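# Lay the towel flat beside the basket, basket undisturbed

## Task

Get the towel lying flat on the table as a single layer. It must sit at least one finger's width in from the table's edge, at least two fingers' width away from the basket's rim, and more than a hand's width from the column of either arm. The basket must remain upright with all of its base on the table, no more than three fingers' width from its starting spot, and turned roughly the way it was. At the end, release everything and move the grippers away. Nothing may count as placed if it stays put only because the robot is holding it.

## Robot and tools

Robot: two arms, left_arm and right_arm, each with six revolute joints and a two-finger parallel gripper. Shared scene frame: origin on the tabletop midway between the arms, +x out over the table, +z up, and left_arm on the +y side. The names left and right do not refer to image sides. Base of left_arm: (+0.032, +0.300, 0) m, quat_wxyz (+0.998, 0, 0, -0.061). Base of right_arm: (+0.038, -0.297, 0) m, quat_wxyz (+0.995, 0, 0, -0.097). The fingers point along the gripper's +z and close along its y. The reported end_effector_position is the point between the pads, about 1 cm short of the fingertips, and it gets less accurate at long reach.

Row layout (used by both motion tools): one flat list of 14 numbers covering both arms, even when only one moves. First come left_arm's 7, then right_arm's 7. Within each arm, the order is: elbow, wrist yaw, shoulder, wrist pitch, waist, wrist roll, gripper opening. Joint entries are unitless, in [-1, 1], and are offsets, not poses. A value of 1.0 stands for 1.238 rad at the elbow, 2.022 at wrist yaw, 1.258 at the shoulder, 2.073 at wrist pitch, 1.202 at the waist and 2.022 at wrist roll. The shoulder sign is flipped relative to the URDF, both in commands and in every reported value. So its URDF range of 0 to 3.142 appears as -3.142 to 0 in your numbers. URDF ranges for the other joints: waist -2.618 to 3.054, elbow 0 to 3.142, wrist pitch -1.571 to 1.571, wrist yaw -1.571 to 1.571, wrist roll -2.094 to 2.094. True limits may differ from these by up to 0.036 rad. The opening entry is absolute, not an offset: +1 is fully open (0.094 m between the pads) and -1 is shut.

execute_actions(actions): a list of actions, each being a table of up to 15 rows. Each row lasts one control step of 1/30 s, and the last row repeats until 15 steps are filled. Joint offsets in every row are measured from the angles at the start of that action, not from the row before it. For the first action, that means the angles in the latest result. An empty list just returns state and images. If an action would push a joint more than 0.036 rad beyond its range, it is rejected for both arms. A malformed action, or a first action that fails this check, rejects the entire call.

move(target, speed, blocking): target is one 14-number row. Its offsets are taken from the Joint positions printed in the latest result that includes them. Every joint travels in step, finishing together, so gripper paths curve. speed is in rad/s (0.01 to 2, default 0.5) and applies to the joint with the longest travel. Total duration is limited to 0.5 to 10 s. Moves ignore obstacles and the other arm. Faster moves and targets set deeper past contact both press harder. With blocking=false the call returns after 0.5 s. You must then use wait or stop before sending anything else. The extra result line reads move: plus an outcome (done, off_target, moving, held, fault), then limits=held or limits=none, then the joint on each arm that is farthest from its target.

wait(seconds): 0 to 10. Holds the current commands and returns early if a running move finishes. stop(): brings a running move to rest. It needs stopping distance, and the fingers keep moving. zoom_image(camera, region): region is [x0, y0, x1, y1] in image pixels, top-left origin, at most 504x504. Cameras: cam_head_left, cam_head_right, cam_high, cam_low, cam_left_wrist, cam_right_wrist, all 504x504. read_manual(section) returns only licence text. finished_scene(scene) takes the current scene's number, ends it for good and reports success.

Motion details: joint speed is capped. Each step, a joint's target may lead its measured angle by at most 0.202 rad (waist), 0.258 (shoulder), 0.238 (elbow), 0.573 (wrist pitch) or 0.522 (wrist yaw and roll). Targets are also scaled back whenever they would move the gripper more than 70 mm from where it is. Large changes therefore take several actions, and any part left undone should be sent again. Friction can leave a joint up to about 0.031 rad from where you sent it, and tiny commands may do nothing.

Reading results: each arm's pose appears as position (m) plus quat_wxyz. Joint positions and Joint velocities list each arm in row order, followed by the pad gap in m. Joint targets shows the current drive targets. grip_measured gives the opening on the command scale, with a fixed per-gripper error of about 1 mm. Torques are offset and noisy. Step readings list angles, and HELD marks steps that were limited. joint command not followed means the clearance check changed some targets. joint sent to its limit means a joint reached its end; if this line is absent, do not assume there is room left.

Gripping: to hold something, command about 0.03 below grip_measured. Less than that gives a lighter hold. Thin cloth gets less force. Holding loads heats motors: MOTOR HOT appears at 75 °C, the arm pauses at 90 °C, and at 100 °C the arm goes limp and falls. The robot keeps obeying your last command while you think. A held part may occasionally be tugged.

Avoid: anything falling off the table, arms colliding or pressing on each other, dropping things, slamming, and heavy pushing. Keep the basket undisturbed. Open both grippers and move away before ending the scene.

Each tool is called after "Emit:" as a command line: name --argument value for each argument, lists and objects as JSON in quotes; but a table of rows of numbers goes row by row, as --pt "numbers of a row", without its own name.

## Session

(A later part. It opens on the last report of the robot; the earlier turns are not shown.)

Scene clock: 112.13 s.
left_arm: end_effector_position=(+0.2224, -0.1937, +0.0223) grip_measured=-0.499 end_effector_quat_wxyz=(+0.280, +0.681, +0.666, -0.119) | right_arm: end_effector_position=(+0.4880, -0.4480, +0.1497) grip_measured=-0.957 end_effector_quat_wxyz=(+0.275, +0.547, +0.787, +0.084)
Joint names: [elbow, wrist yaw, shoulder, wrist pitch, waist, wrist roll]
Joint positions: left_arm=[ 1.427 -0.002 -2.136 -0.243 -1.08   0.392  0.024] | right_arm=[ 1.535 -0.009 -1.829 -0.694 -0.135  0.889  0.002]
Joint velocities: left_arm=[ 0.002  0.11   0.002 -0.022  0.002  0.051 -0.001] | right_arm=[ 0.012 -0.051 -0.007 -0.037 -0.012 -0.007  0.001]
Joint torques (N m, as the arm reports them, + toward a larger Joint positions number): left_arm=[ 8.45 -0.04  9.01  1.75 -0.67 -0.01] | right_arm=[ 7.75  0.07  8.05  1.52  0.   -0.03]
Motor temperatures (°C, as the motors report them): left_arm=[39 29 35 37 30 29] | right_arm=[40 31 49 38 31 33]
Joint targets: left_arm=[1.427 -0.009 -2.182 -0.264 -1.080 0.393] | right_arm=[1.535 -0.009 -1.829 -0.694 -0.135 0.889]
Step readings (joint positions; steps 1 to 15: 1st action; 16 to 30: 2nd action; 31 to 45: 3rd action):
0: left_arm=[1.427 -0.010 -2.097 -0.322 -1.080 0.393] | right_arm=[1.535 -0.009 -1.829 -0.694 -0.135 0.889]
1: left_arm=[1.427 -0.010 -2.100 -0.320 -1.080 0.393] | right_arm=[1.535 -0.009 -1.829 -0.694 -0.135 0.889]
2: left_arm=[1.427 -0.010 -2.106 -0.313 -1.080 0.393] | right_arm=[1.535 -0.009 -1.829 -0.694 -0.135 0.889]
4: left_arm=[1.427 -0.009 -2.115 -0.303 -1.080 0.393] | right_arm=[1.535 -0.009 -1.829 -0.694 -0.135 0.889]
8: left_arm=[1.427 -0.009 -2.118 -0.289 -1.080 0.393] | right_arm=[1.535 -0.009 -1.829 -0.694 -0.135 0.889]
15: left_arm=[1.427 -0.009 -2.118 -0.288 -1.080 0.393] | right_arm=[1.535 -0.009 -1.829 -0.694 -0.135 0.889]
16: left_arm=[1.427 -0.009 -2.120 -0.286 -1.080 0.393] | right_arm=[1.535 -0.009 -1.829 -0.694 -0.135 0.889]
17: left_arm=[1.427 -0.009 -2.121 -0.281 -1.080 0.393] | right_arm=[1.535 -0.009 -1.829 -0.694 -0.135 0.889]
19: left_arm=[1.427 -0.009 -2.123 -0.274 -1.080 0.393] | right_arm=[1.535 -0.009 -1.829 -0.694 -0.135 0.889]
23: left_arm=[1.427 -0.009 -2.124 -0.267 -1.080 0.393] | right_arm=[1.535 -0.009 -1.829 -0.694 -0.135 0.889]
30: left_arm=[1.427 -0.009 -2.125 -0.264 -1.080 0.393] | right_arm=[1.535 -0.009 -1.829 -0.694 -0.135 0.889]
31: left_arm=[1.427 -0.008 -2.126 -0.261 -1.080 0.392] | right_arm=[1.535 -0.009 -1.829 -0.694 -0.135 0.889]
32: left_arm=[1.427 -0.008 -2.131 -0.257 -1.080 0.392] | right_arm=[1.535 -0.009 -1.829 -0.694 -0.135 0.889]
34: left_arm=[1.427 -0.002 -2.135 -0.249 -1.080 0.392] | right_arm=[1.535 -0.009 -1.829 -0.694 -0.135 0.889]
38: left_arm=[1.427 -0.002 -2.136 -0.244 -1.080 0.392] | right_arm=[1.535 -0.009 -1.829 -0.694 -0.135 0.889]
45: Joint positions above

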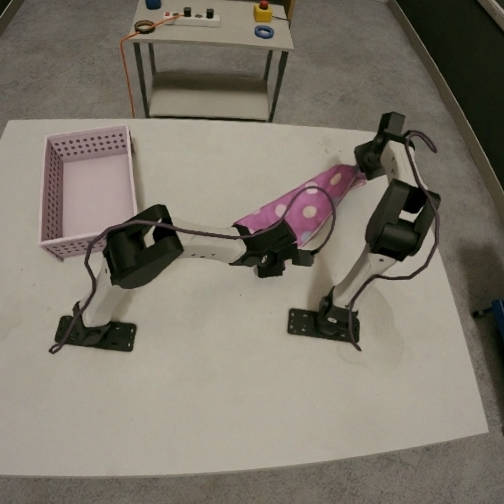

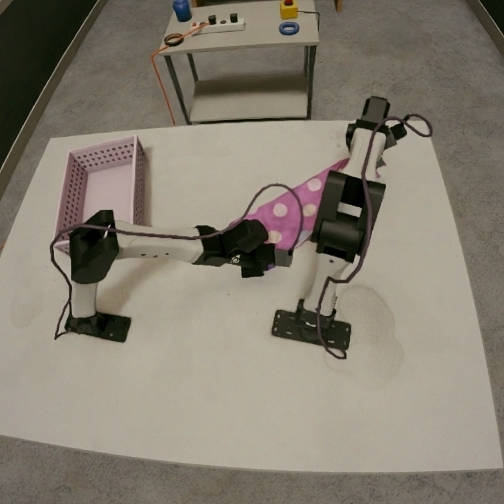

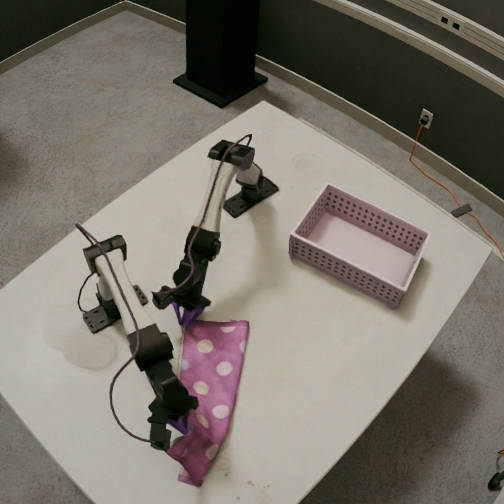

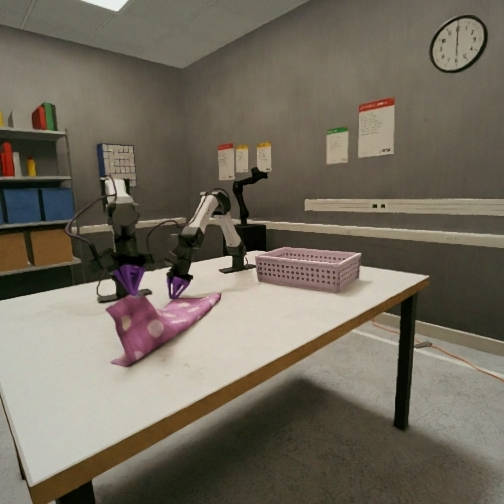

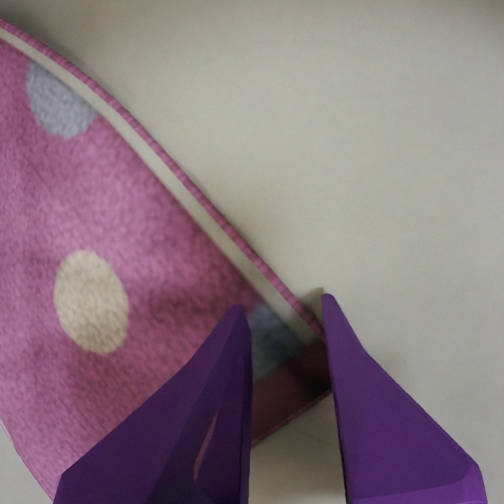

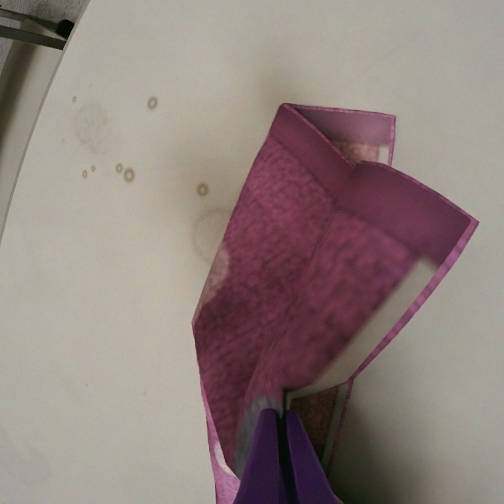

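Sweep slightly into the cloth, then close.

Emit:
execute_actions --actions '[[[0,0,-0.035,-0.012,0.03,0,-0.5,0,0,0,0,0,0,-1]],[[0,0,-0.04,-0.012,0,0,-0.75,0,0,0,0,0,0,-1]],[[0,0,-0.04,-0.012,0,0,-1,0,0,0,0,0,0,-1]],[[0,0,0.05,0,0,0,-1,0,0,0,0,0,0,-1]],[[0,0,0.06,0,0,0,-1,0,0,0,0,0,0,-1]]]'

Scene clock: 117.90 s.
left_arm: end_effector_position=(+0.2354, -0.2034, +0.1012) grip_measured=-0.998 end_effector_quat_wxyz=(+0.355, +0.655, +0.649, -0.155) | right_arm: end_effector_position=(+0.4880, -0.4480, +0.1497) grip_measured=-0.957 end_effector_quat_wxyz=(+0.275, +0.547, +0.787, +0.084)
Joint names: [elbow, wrist yaw, shoulder, wrist pitch, waist, wrist roll]
Joint positions: left_arm=[ 1.427  0.014 -1.994 -0.208 -1.059  0.392  0.   ] | right_arm=[ 1.535 -0.009 -1.829 -0.694 -0.135  0.889  0.002]
Joint velocities: left_arm=[ 0.027  0.037  0.007  0.022 -0.007 -0.066 -0.001] | right_arm=[-0.007  0.007  0.002 -0.051  0.002 -0.007  0.   ]
Joint torques (N m, as the arm reports them, + toward a larger Joint positions number): left_arm=[ 9.08  0.02 11.39  2.17 -0.69 -0.02] | right_arm=[ 7.73  0.07  8.04  1.52  0.   -0.04]
Motor temperatures (°C, as the motors report them): left_arm=[39 29 36 37 30 29] | right_arm=[40 31 49 38 31 33]
Joint targets: left_arm=[1.427 0.014 -2.002 -0.214 -1.059 0.392] | right_arm=[1.535 -0.009 -1.829 -0.694 -0.135 0.889]
Step readings (joint positions; steps 1 to 15: 1st action; 16 to 30: 2nd action; 31 to 45: 3rd action; 46 to 60: 4th action; 61 to 75: 5th action):
0: left_arm=[1.427 -0.002 -2.136 -0.243 -1.080 0.392] | right_arm=[1.535 -0.009 -1.829 -0.694 -0.135 0.889]
1: left_arm=[1.427 -0.001 -2.136 -0.243 -1.078 0.392] | right_arm=[1.535 -0.009 -1.829 -0.694 -0.135 0.889]
2: left_arm=[1.427 0.002 -2.136 -0.242 -1.076 0.392] | right_arm=[1.535 -0.009 -1.829 -0.694 -0.135 0.889]
4: left_arm=[1.427 0.005 -2.137 -0.239 -1.068 0.392] | right_arm=[1.535 -0.009 -1.829 -0.694 -0.135 0.889]
8: left_arm=[1.427 0.007 -2.138 -0.235 -1.060 0.392] | right_arm=[1.535 -0.009 -1.829 -0.694 -0.135 0.889]
15: left_arm=[1.427 0.007 -2.138 -0.235 -1.059 0.392] | right_arm=[1.535 -0.009 -1.829 -0.694 -0.135 0.889]
16: left_arm=[1.427 0.008 -2.139 -0.235 -1.059 0.392] | right_arm=[1.535 -0.009 -1.829 -0.694 -0.135 0.889]
17: left_arm=[1.427 0.010 -2.141 -0.234 -1.059 0.392] | right_arm=[1.535 -0.009 -1.829 -0.694 -0.135 0.889]
19: left_arm=[1.427 0.012 -2.142 -0.231 -1.059 0.392] | right_arm=[1.535 -0.009 -1.829 -0.694 -0.135 0.889]
23: left_arm=[1.427 0.012 -2.142 -0.230 -1.059 0.392] | right_arm=[1.535 -0.009 -1.829 -0.694 -0.135 0.889]
30: left_arm=[1.427 0.012 -2.142 -0.230 -1.059 0.392] | right_arm=[1.535 -0.009 -1.829 -0.694 -0.135 0.889]
31: left_arm=[1.427 0.012 -2.142 -0.230 -1.059 0.392] | right_arm=[1.535 -0.009 -1.829 -0.694 -0.135 0.889]
32: left_arm=[1.427 0.013 -2.144 -0.227 -1.059 0.392] | right_arm=[1.535 -0.009 -1.829 -0.694 -0.135 0.889]
34: left_arm=[1.427 0.014 -2.144 -0.221 -1.059 0.392] | right_arm=[1.535 -0.009 -1.829 -0.694 -0.135 0.889]
38: left_arm=[1.427 0.014 -2.145 -0.218 -1.059 0.392] | right_arm=[1.535 -0.009 -1.829 -0.694 -0.135 0.889]
45: left_arm=[1.427 0.014 -2.145 -0.218 -1.059 0.392] | right_arm=[1.535 -0.009 -1.829 -0.694 -0.135 0.889]
46: left_arm=[1.427 0.014 -2.138 -0.217 -1.059 0.392] | right_arm=[1.535 -0.009 -1.829 -0.694 -0.135 0.889]
47: left_arm=[1.427 0.014 -2.129 -0.224 -1.059 0.392] | right_arm=[1.535 -0.009 -1.829 -0.694 -0.135 0.889]
49: left_arm=[1.427 0.014 -2.106 -0.224 -1.059 0.392] | right_arm=[1.535 -0.009 -1.829 -0.694 -0.135 0.889]
53: left_arm=[1.427 0.014 -2.078 -0.214 -1.059 0.392] | right_arm=[1.535 -0.009 -1.829 -0.694 -0.135 0.889]
60: left_arm=[1.427 0.014 -2.077 -0.214 -1.059 0.392] | right_arm=[1.535 -0.009 -1.829 -0.694 -0.135 0.889]
61: left_arm=[1.427 0.014 -2.071 -0.215 -1.059 0.392] | right_arm=[1.535 -0.009 -1.829 -0.694 -0.135 0.889]
62: left_arm=[1.427 0.014 -2.062 -0.224 -1.059 0.392] | right_arm=[1.535 -0.009 -1.829 -0.694 -0.135 0.889]
64: left_arm=[1.427 0.014 -2.033 -0.224 -1.059 0.392] | right_arm=[1.535 -0.009 -1.829 -0.694 -0.135 0.889]
68: left_arm=[1.427 0.014 -1.994 -0.208 -1.059 0.392] | right_arm=[1.535 -0.009 -1.829 -0.694 -0.135 0.889]
75: Joint positions above

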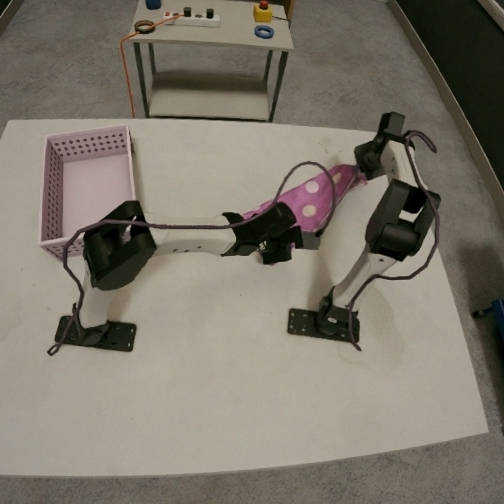

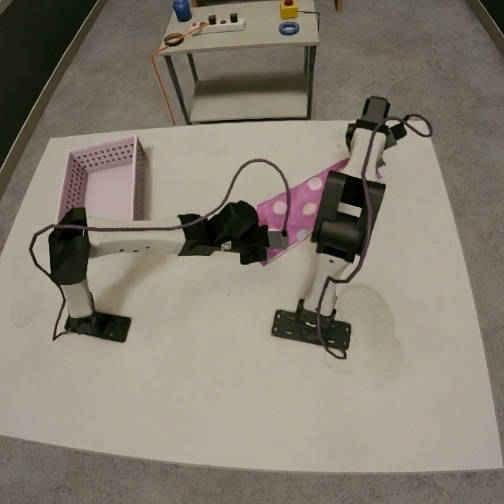

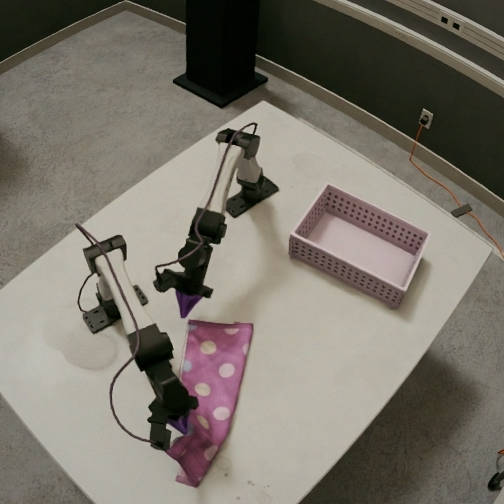

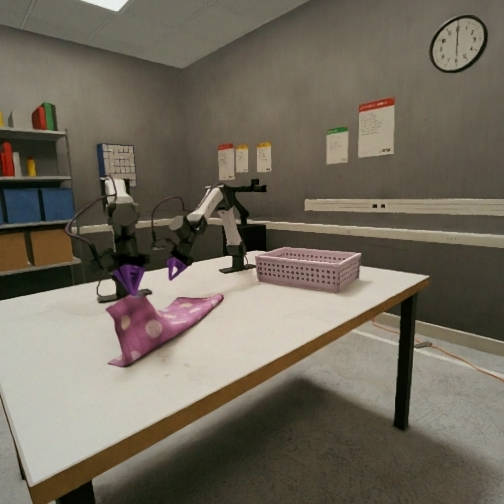

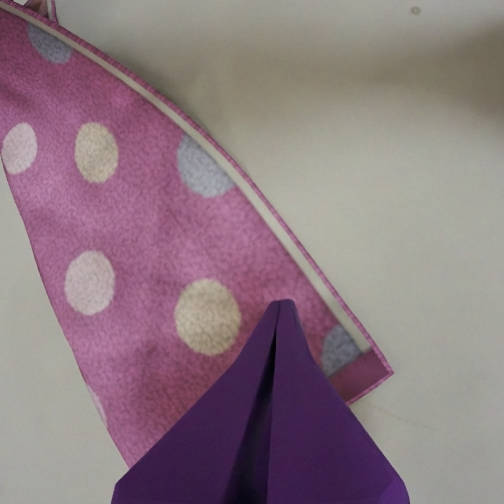

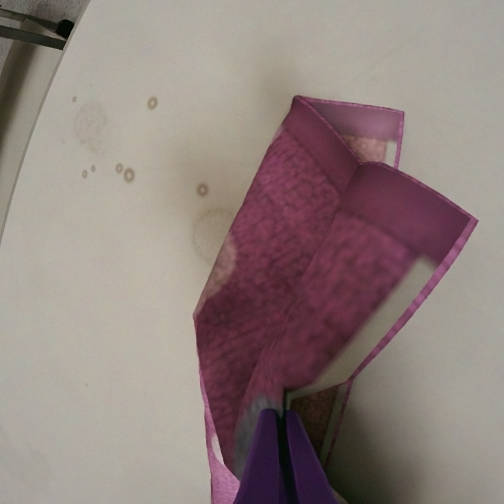

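Emit:
execute_actions --actions '[[[0,0,-0.06,-0.03,0.035,-0.12,0.1,0,0,0,0,0,0,-1]],[[0,0,-0.05,0,0,0,0.1,0,0,0,0,0,0,-1]],[[0,0,-0.045,-0.012,0,0,0.1,0,0,0,0,0,0,-1]],[[0,0,-0.045,-0.012,0,0,-0.3,0,0,0,0,0,0,-1]]]'

Scene clock: 124.53 s.
left_arm: end_effector_position=(+0.2485, -0.1838, +0.0204) grip_measured=-0.298 end_effector_quat_wxyz=(+0.264, +0.581, +0.755, -0.152) | right_arm: end_effector_position=(+0.4880, -0.4480, +0.1497) grip_measured=-0.957 end_effector_quat_wxyz=(+0.275, +0.547, +0.787, +0.084)
Joint names: [elbow, wrist yaw, shoulder, wrist pitch, waist, wrist roll]
Joint positions: left_arm=[ 1.431  0.021 -2.143 -0.241 -1.02   0.163  0.033] | right_arm=[ 1.535 -0.009 -1.829 -0.694 -0.135  0.889  0.002]
Joint velocities: left_arm=[-0.012  0.007  0.007  0.022 -0.002 -0.007 -0.001] | right_arm=[-0.002 -0.066 -0.002 -0.007 -0.007 -0.007  0.001]
Joint torques (N m, as the arm reports them, + toward a larger Joint positions number): left_arm=[ 8.44 -0.02  8.8   1.57 -0.74  0.01] | right_arm=[ 7.76  0.06  8.05  1.52  0.02 -0.04]
Motor temperatures (°C, as the motors report them): left_arm=[40 29 38 38 30 29] | right_arm=[41 31 48 38 31 33]
Joint targets: left_arm=[1.431 0.017 -2.193 -0.278 -1.020 0.163] | right_arm=[1.535 -0.009 -1.829 -0.694 -0.135 0.889]
Step readings (joint positions; steps 1 to 15: 1st action; 16 to 30: 2nd action; 31 to 45: 3rd action; 46 to 60: 4th action):
0: left_arm=[1.427 0.014 -1.994 -0.208 -1.059 0.392] | right_arm=[1.535 -0.009 -1.829 -0.694 -0.135 0.889]
1: left_arm=[1.427 0.015 -1.998 -0.211 -1.057 0.360] | right_arm=[1.535 -0.009 -1.829 -0.694 -0.135 0.889]
2: left_arm=[1.428 0.015 -2.006 -0.212 -1.054 0.319] | right_arm=[1.535 -0.009 -1.829 -0.694 -0.135 0.889]
4: left_arm=[1.428 0.015 -2.029 -0.222 -1.040 0.260] | right_arm=[1.535 -0.009 -1.829 -0.694 -0.135 0.889]
8: left_arm=[1.428 0.015 -2.061 -0.253 -1.021 0.198] | right_arm=[1.535 -0.009 -1.829 -0.694 -0.135 0.889]
15: left_arm=[1.428 0.015 -2.062 -0.261 -1.020 0.165] | right_arm=[1.535 -0.009 -1.829 -0.694 -0.135 0.889]
16: left_arm=[1.428 0.015 -2.066 -0.261 -1.020 0.165] | right_arm=[1.535 -0.009 -1.829 -0.694 -0.135 0.889]
17: left_arm=[1.428 0.015 -2.071 -0.255 -1.020 0.165] | right_arm=[1.535 -0.009 -1.829 -0.694 -0.135 0.889]
19: left_arm=[1.428 0.015 -2.090 -0.254 -1.020 0.165] | right_arm=[1.535 -0.009 -1.829 -0.694 -0.135 0.889]
23: left_arm=[1.428 0.015 -2.114 -0.259 -1.020 0.165] | right_arm=[1.535 -0.009 -1.829 -0.694 -0.135 0.889]
30: left_arm=[1.428 0.015 -2.115 -0.259 -1.020 0.165] | right_arm=[1.535 -0.009 -1.829 -0.694 -0.135 0.889]
31: left_arm=[1.428 0.015 -2.118 -0.260 -1.020 0.165] | right_arm=[1.535 -0.009 -1.829 -0.694 -0.135 0.889]
32: left_arm=[1.428 0.015 -2.122 -0.259 -1.020 0.165] | right_arm=[1.535 -0.009 -1.829 -0.694 -0.135 0.889]
34: left_arm=[1.428 0.017 -2.135 -0.258 -1.020 0.163] | right_arm=[1.535 -0.009 -1.829 -0.694 -0.135 0.889]
38: left_arm=[1.431 0.017 -2.137 -0.254 -1.020 0.163] | right_arm=[1.535 -0.009 -1.829 -0.694 -0.135 0.889]
45: left_arm=[1.431 0.017 -2.137 -0.254 -1.020 0.163] | right_arm=[1.535 -0.009 -1.829 -0.694 -0.135 0.889]
46: left_arm=[1.431 0.018 -2.138 -0.253 -1.020 0.163] | right_arm=[1.535 -0.009 -1.829 -0.694 -0.135 0.889]
47: left_arm=[1.431 0.021 -2.141 -0.248 -1.020 0.163] | right_arm=[1.535 -0.009 -1.829 -0.694 -0.135 0.889]
49: left_arm=[1.431 0.021 -2.142 -0.242 -1.020 0.163] | right_arm=[1.535 -0.009 -1.829 -0.694 -0.135 0.889]
53: left_arm=[1.431 0.021 -2.143 -0.241 -1.020 0.163] | right_arm=[1.535 -0.009 -1.829 -0.694 -0.135 0.889]
60: Joint positions above

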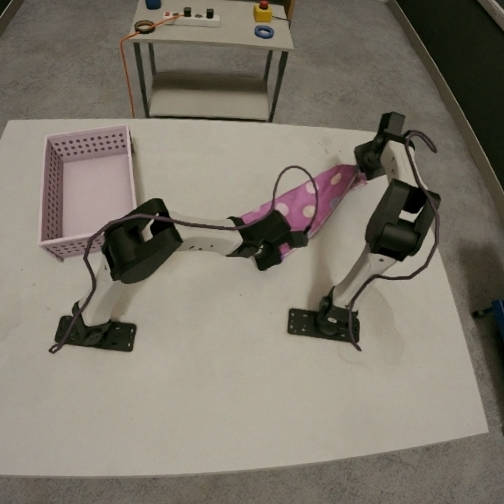

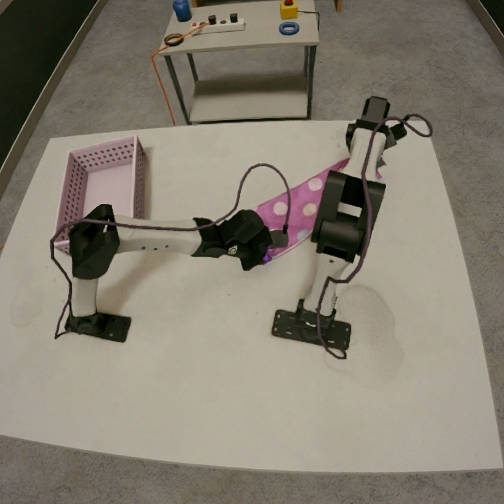

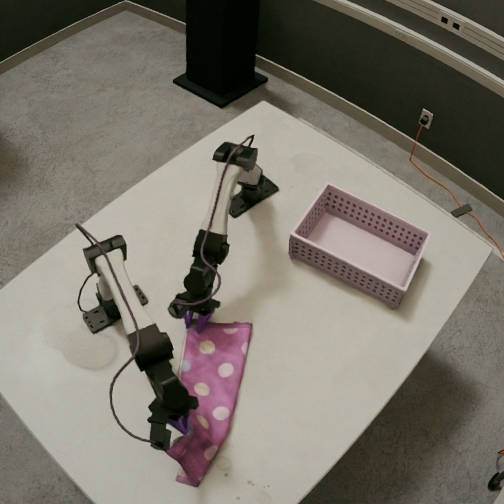

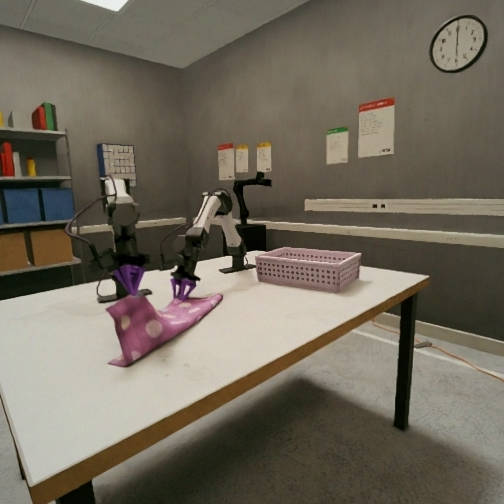

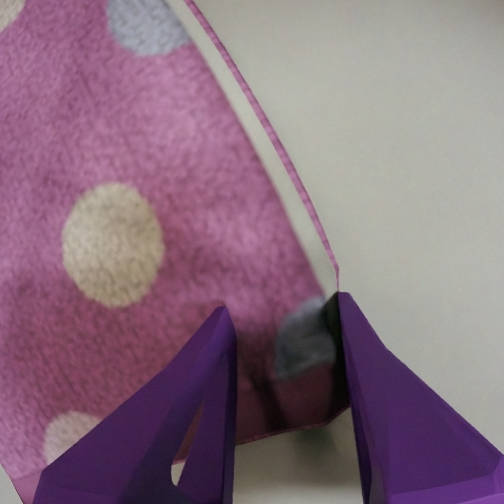

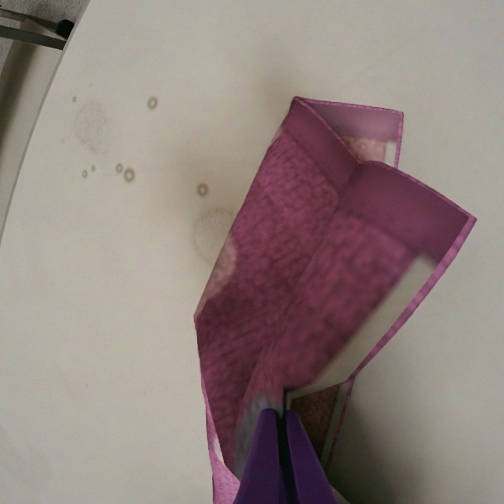

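Emit:
execute_actions --actions '[[[0,0,-0.04,-0.015,0,0,-0.65,0,0,0,0,0,0,-1]],[[0,0,-0.04,-0.015,0,0,-1,0,0,0,0,0,0,-1]],[[0,0,0.05,0,0,0,-1,0,0,0,0,0,0,-1]],[[0,0,0.06,0,0,0,-1,0,0,0,0,0,0,-1]]]'

Scene clock: 130.27 s.
left_arm: end_effector_position=(+0.2553, -0.1958, +0.1015) grip_measured=-0.911 end_effector_quat_wxyz=(+0.339, +0.562, +0.731, -0.188) | right_arm: end_effector_position=(+0.4880, -0.4480, +0.1497) grip_measured=-0.957 end_effector_quat_wxyz=(+0.275, +0.547, +0.787, +0.084)
Joint names: [elbow, wrist yaw, shoulder, wrist pitch, waist, wrist roll]
Joint positions: left_arm=[ 1.431  0.013 -1.996 -0.21  -1.02   0.163  0.004] | right_arm=[ 1.535 -0.009 -1.829 -0.694 -0.135  0.889  0.002]
Joint velocities: left_arm=[ 0.002  0.007 -0.012 -0.037 -0.002 -0.081 -0.   ] | right_arm=[ 0.002  0.037  0.022 -0.022 -0.017  0.037  0.   ]
Joint torques (N m, as the arm reports them, + toward a larger Joint positions number): left_arm=[ 9.23  0.   11.53  2.22 -0.71  0.  ] | right_arm=[ 7.74  0.07  8.05  1.52  0.02 -0.03]
Motor temperatures (°C, as the motors report them): left_arm=[40 29 39 37 30 29] | right_arm=[41 31 48 39 31 33]
Joint targets: left_arm=[1.431 0.013 -2.003 -0.214 -1.020 0.163] | right_arm=[1.535 -0.009 -1.829 -0.694 -0.135 0.889]
Step readings (joint positions; steps 1 to 15: 1st action; 16 to 30: 2nd action; 31 to 45: 3rd action; 46 to 60: 4th action):
0: left_arm=[1.431 0.021 -2.143 -0.241 -1.020 0.163] | right_arm=[1.535 -0.009 -1.829 -0.694 -0.135 0.889]
1: left_arm=[1.431 0.020 -2.143 -0.240 -1.020 0.163] | right_arm=[1.535 -0.009 -1.829 -0.694 -0.135 0.889]
2: left_arm=[1.431 0.018 -2.144 -0.236 -1.020 0.163] | right_arm=[1.535 -0.009 -1.829 -0.694 -0.135 0.889]
4: left_arm=[1.431 0.014 -2.145 -0.232 -1.020 0.163] | right_arm=[1.535 -0.009 -1.829 -0.694 -0.135 0.889]
8: left_arm=[1.431 0.013 -2.145 -0.231 -1.020 0.163] | right_arm=[1.535 -0.009 -1.829 -0.694 -0.135 0.889]
15: left_arm=[1.431 0.013 -2.145 -0.231 -1.020 0.163] | right_arm=[1.535 -0.009 -1.829 -0.694 -0.135 0.889]
16: left_arm=[1.431 0.012 -2.145 -0.230 -1.020 0.163] | right_arm=[1.535 -0.009 -1.829 -0.694 -0.135 0.889]
17: left_arm=[1.431 0.012 -2.145 -0.226 -1.020 0.163] | right_arm=[1.535 -0.009 -1.829 -0.694 -0.135 0.889]
19: left_arm=[1.431 0.012 -2.146 -0.221 -1.020 0.163] | right_arm=[1.535 -0.009 -1.829 -0.694 -0.135 0.889]
23: left_arm=[1.431 0.013 -2.147 -0.218 -1.020 0.163] | right_arm=[1.535 -0.009 -1.829 -0.694 -0.135 0.889]
30: left_arm=[1.431 0.013 -2.147 -0.218 -1.020 0.163] | right_arm=[1.535 -0.009 -1.829 -0.694 -0.135 0.889]
31: left_arm=[1.431 0.013 -2.140 -0.216 -1.020 0.163] | right_arm=[1.535 -0.009 -1.829 -0.694 -0.135 0.889]
32: left_arm=[1.431 0.013 -2.131 -0.221 -1.020 0.163] | right_arm=[1.535 -0.009 -1.829 -0.694 -0.135 0.889]
34: left_arm=[1.431 0.013 -2.107 -0.221 -1.020 0.163] | right_arm=[1.535 -0.009 -1.829 -0.694 -0.135 0.889]
38: left_arm=[1.431 0.013 -2.079 -0.213 -1.020 0.163] | right_arm=[1.535 -0.009 -1.829 -0.694 -0.135 0.889]
45: left_arm=[1.431 0.013 -2.079 -0.214 -1.020 0.163] | right_arm=[1.535 -0.009 -1.829 -0.694 -0.135 0.889]
46: left_arm=[1.431 0.013 -2.073 -0.215 -1.020 0.163] | right_arm=[1.535 -0.009 -1.829 -0.694 -0.135 0.889]
47: left_arm=[1.431 0.013 -2.063 -0.223 -1.020 0.163] | right_arm=[1.535 -0.009 -1.829 -0.694 -0.135 0.889]
49: left_arm=[1.431 0.013 -2.035 -0.224 -1.020 0.163] | right_arm=[1.535 -0.009 -1.829 -0.694 -0.135 0.889]
53: left_arm=[1.431 0.013 -1.997 -0.210 -1.020 0.163] | right_arm=[1.535 -0.009 -1.829 -0.694 -0.135 0.889]
60: Joint positions above

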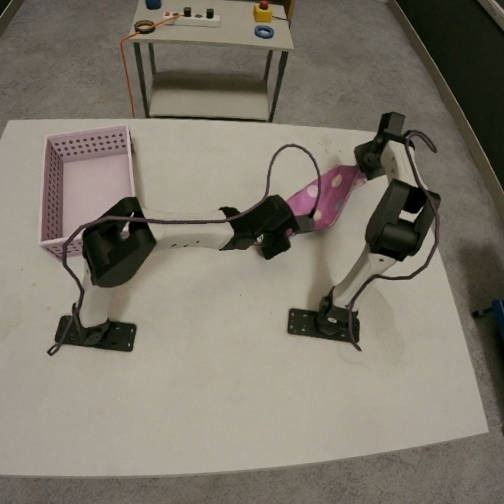

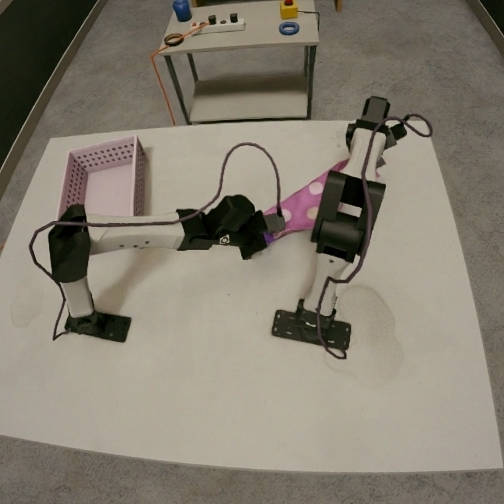

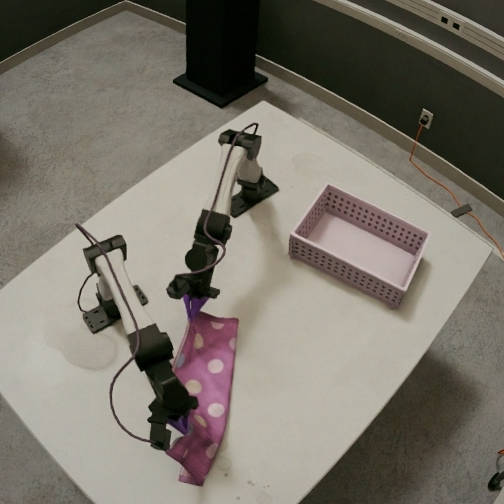

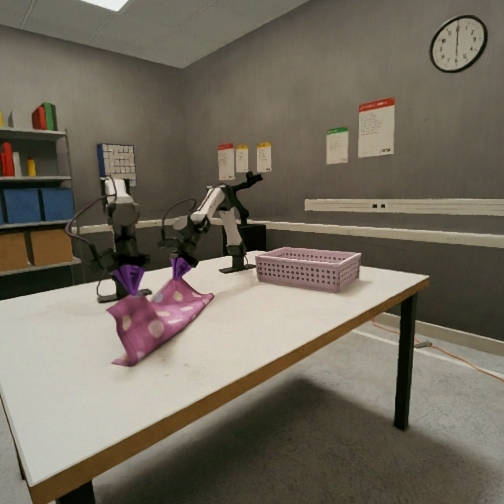

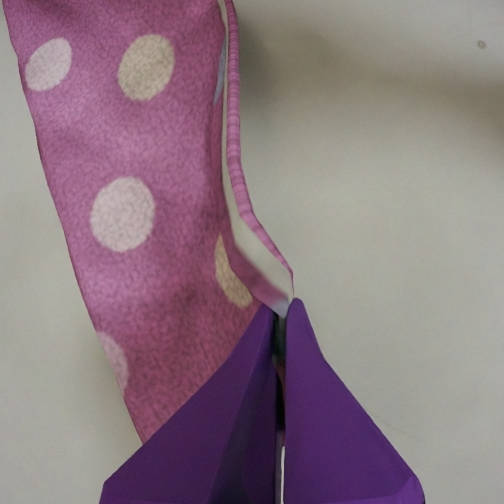

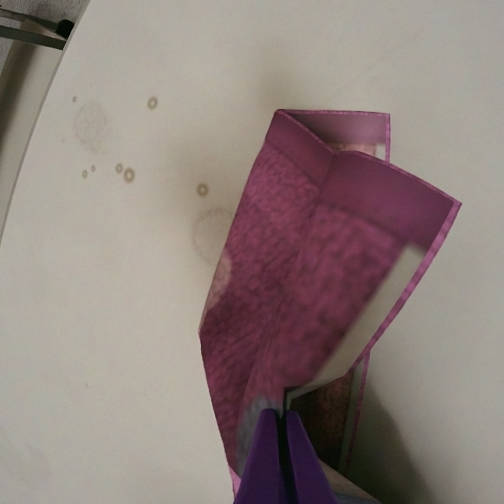

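Emit:
move --target '[0.555,0,0.014,-0.346,0.451,0.34,-1, 0.22,0,0.117,-0.152,0.125,0.25,-1]' --speed 0.3

Scene clock: 141.57 s.
left_arm: end_effector_position=(+0.4697, -0.0061, +0.2696) grip_measured=-0.911 end_effector_quat_wxyz=(+0.378, +0.615, +0.691, +0.039) | right_arm: end_effector_position=(+0.4747, -0.3779, +0.2607) grip_measured=-0.957 end_effector_quat_wxyz=(+0.264, +0.670, +0.669, +0.186)
Joint names: [elbow, wrist yaw, shoulder, wrist pitch, waist, wrist roll]
Joint positions: left_arm=[ 2.103  0.013 -1.982 -0.913 -0.483  0.845  0.004] | right_arm=[ 1.786 -0.009 -1.703 -0.998  0.006  1.388  0.002]
Joint velocities: left_arm=[-0.012 -0.051  0.007 -0.007 -0.012  0.066  0.   ] | right_arm=[-0.027  0.051 -0.007 -0.066 -0.022 -0.081 -0.001]
Joint torques (N m, as the arm reports them, + toward a larger Joint positions number): left_arm=[10.04  0.03 12.09  2.04 -0.31 -0.01] | right_arm=[9.05 0.08 8.05 1.49 0.69 0.01]
Motor temperatures (°C, as the motors report them): left_arm=[41 29 42 38 30 29] | right_arm=[42 31 49 39 31 33]
Joint targets: left_arm=[2.118 0.013 -1.978 -0.927 -0.478 0.851] | right_arm=[1.808 -0.009 -1.682 -1.009 0.015 1.395]
move: off_target (right_arm); limits=none; left_arm: farthest joint: the elbow, 0.015 radians from its target (0.687 radians at the start); right_arm: farthest joint: the shoulder, 0.021 radians from its target (0.148 radians at the start)

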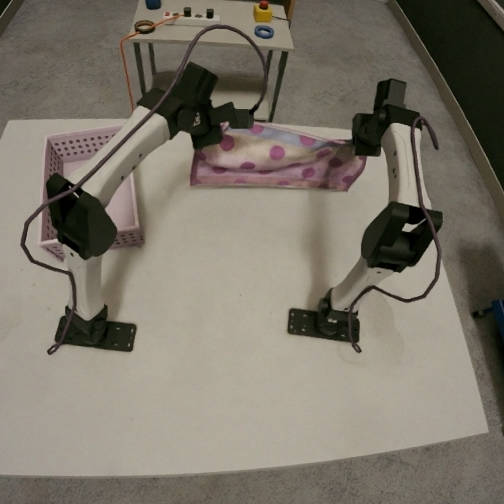

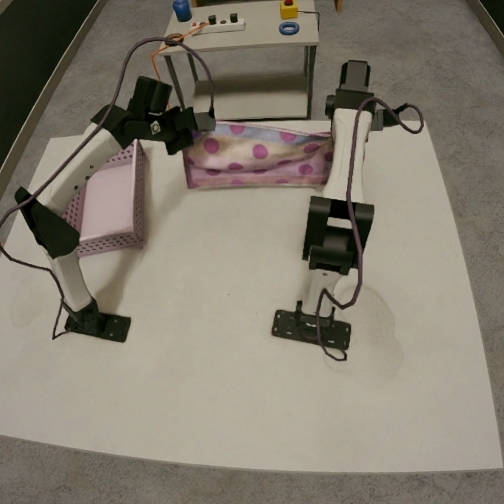

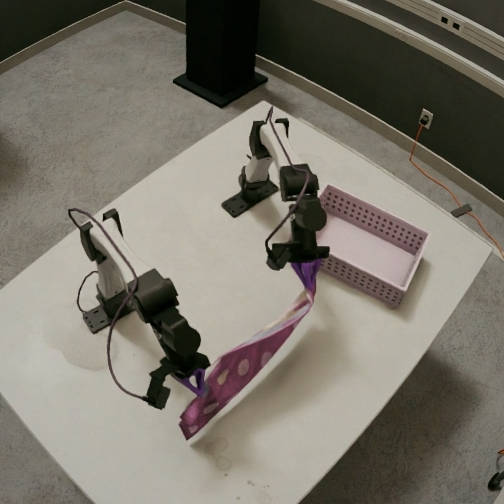

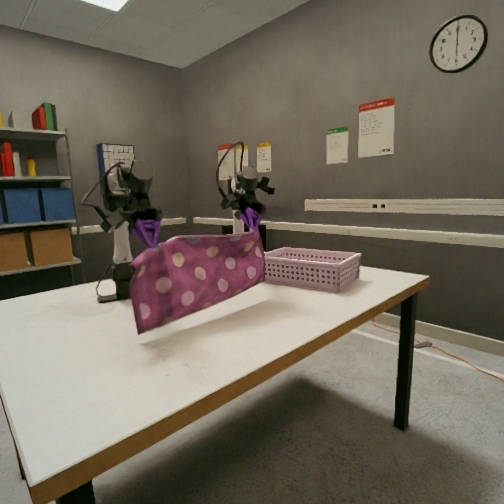

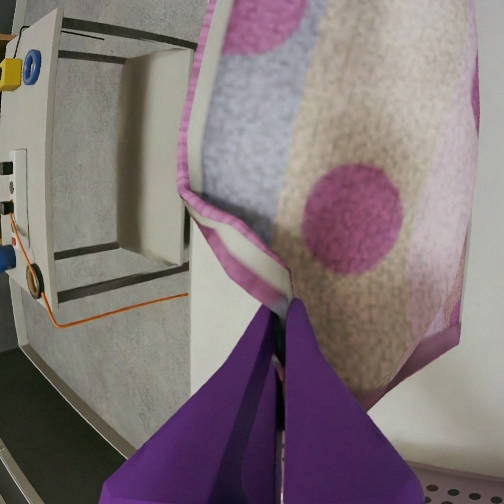

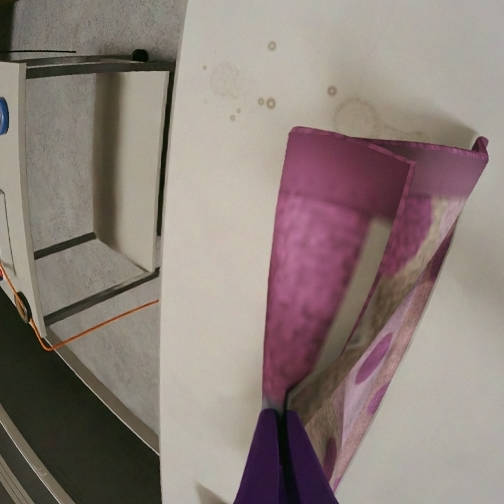

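Emit:
move --target '[-0.47,0,0.223,0.088,-0.088,-0.05,-1, -0.425,0,0.27,0.049,-0.045,-0.02,-1]' --speed 0.4

Scene clock: 150.23 s.
left_arm: end_effector_position=(+0.3823, -0.0001, +0.1997) grip_measured=-0.911 end_effector_quat_wxyz=(+0.327, +0.629, +0.705, +0.002) | right_arm: end_effector_position=(+0.3778, -0.3741, +0.1955) grip_measured=-0.957 end_effector_quat_wxyz=(+0.224, +0.684, +0.678, +0.147)
Joint names: [elbow, wrist yaw, shoulder, wrist pitch, waist, wrist roll]
Joint positions: left_arm=[ 1.546  0.013 -1.714 -0.735 -0.58   0.751  0.004] | right_arm=[ 1.276 -0.009 -1.385 -0.919 -0.036  1.353  0.002]
Joint velocities: left_arm=[-0.012 -0.051  0.017 -0.007 -0.002  0.037 -0.   ] | right_arm=[-0.022 -0.007  0.012 -0.066 -0.007  0.022 -0.001]
Joint torques (N m, as the arm reports them, + toward a larger Joint positions number): left_arm=[ 7.33  0.04 10.44  2.06 -1.31 -0.1 ] | right_arm=[ 6.35  0.08  5.67  1.69 -0.87 -0.1 ]
Motor temperatures (°C, as the motors report them): left_arm=[41 29 44 39 30 29] | right_arm=[42 31 48 39 31 33]
Joint targets: left_arm=[1.521 0.013 -1.702 -0.730 -0.589 0.744] | right_arm=[1.260 -0.009 -1.363 -0.896 -0.048 1.347]
move: off_target (left_arm, right_arm); limits=none; left_arm: farthest joint: the elbow, 0.024 radians from its target (0.582 radians at the start); right_arm: farthest joint: the wrist pitch, 0.023 radians from its target (0.102 radians at the start)

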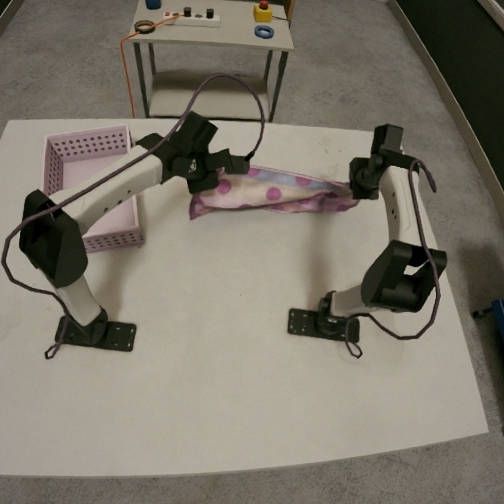

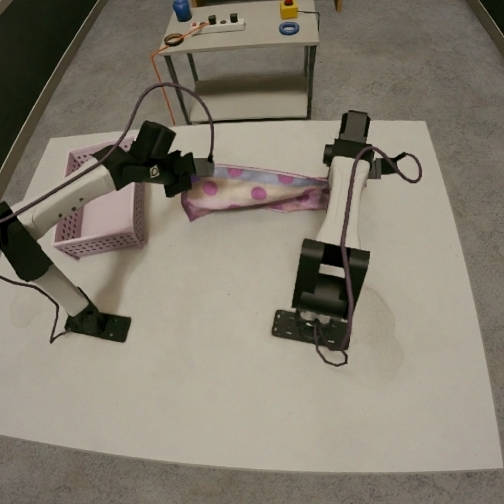

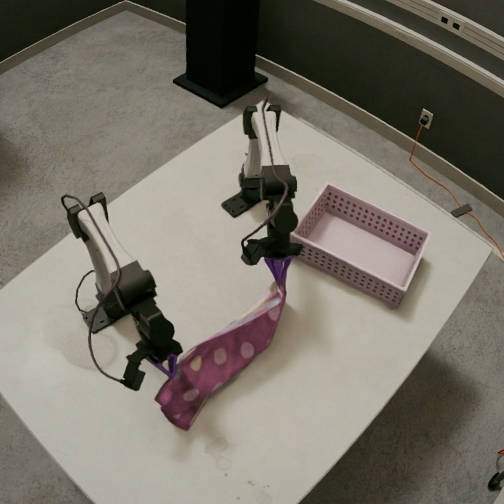

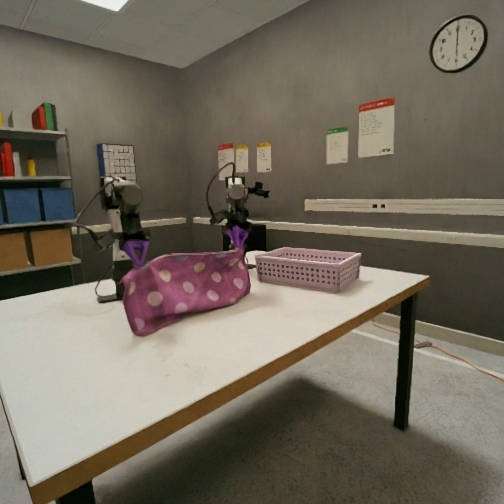

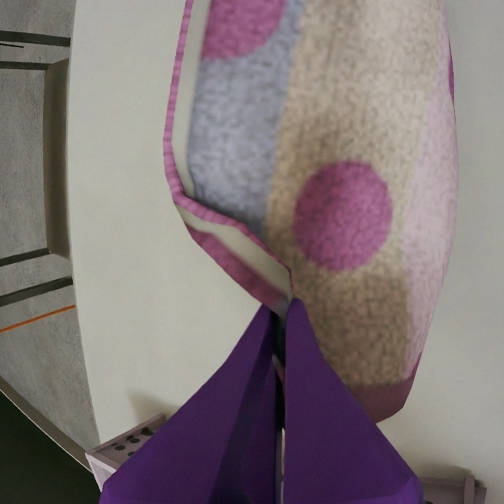

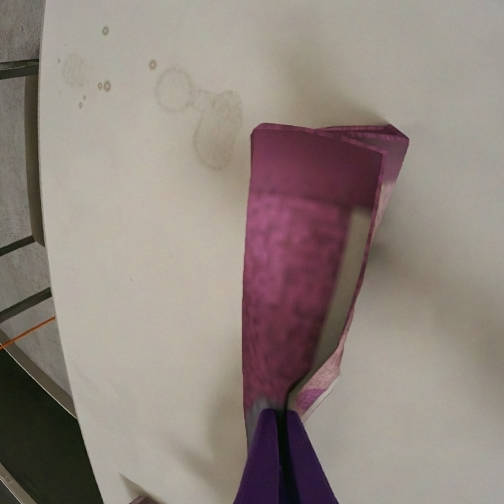

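Emit:
move --target '[0.29,0,0.037,-0.29,-0.17,-0.065,-1, 0.185,0,0.175,-0.242,-0.092,-0.05,-1]' --speed 0.4

Scene clock: 161.33 s.
left_arm: end_effector_position=(+0.2694, -0.0023, +0.2670) grip_measured=-0.911 end_effector_quat_wxyz=(+0.228, +0.673, +0.703, -0.038) | right_arm: end_effector_position=(+0.2716, -0.3741, +0.2686) grip_measured=-0.957 end_effector_quat_wxyz=(+0.204, +0.692, +0.684, +0.107)
Joint names: [elbow, wrist yaw, shoulder, wrist pitch, waist, wrist roll]
Joint positions: left_arm=[ 1.888  0.013 -1.675 -1.319 -0.776  0.627  0.004] | right_arm=[ 1.485 -0.009 -1.181 -1.41  -0.134  1.258  0.002]
Joint velocities: left_arm=[-0.007  0.022 -0.002 -0.037 -0.017 -0.066 -0.001] | right_arm=[-0.002  0.051  0.012 -0.007  0.012  0.095  0.   ]
Joint torques (N m, as the arm reports them, + toward a larger Joint positions number): left_arm=[ 9.37  0.03  8.68  1.46 -1.32 -0.1 ] | right_arm=[ 8.06  0.09  2.77  1.17 -0.85 -0.09]
Motor temperatures (°C, as the motors report them): left_arm=[41 29 45 39 30 29] | right_arm=[42 31 46 40 31 33]
Joint targets: left_arm=[1.904 0.013 -1.667 -1.336 -0.785 0.620] | right_arm=[1.506 -0.009 -1.165 -1.421 -0.146 1.252]
move: done; limits=none; left_arm: farthest joint: the elbow, 0.017 radians from its target (0.359 radians at the start); right_arm: farthest joint: the elbow, 0.020 radians from its target (0.229 radians at the start)

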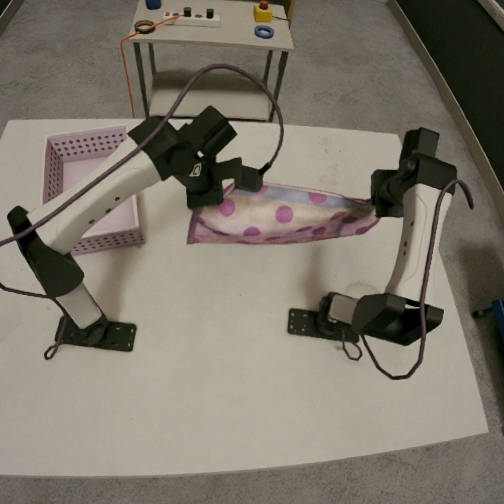

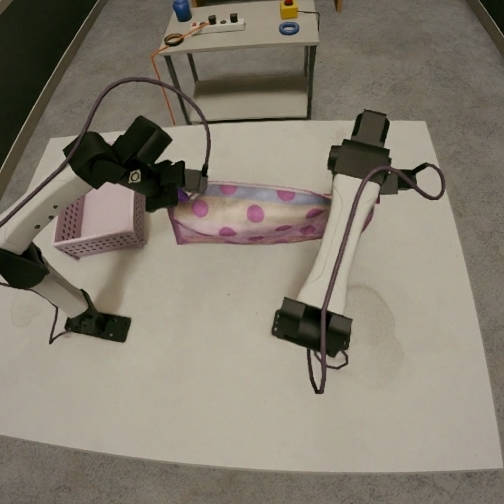

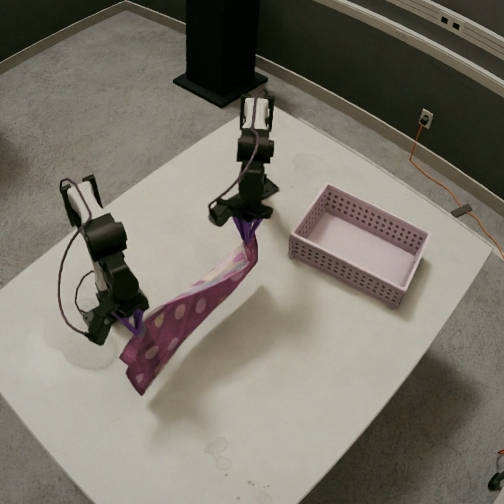

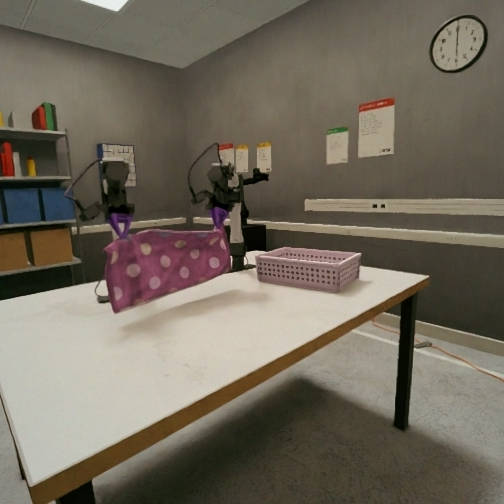

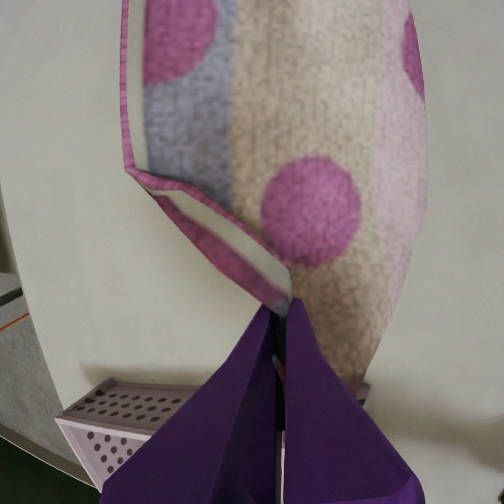

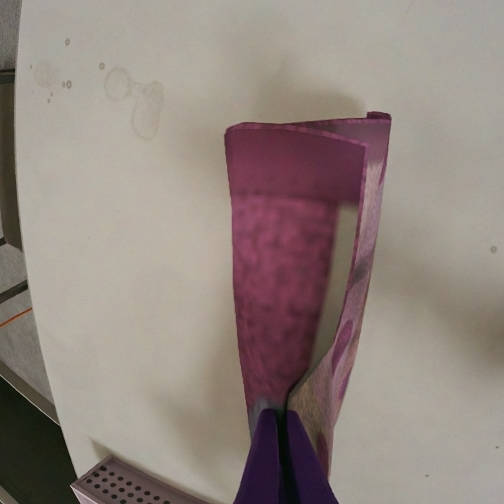

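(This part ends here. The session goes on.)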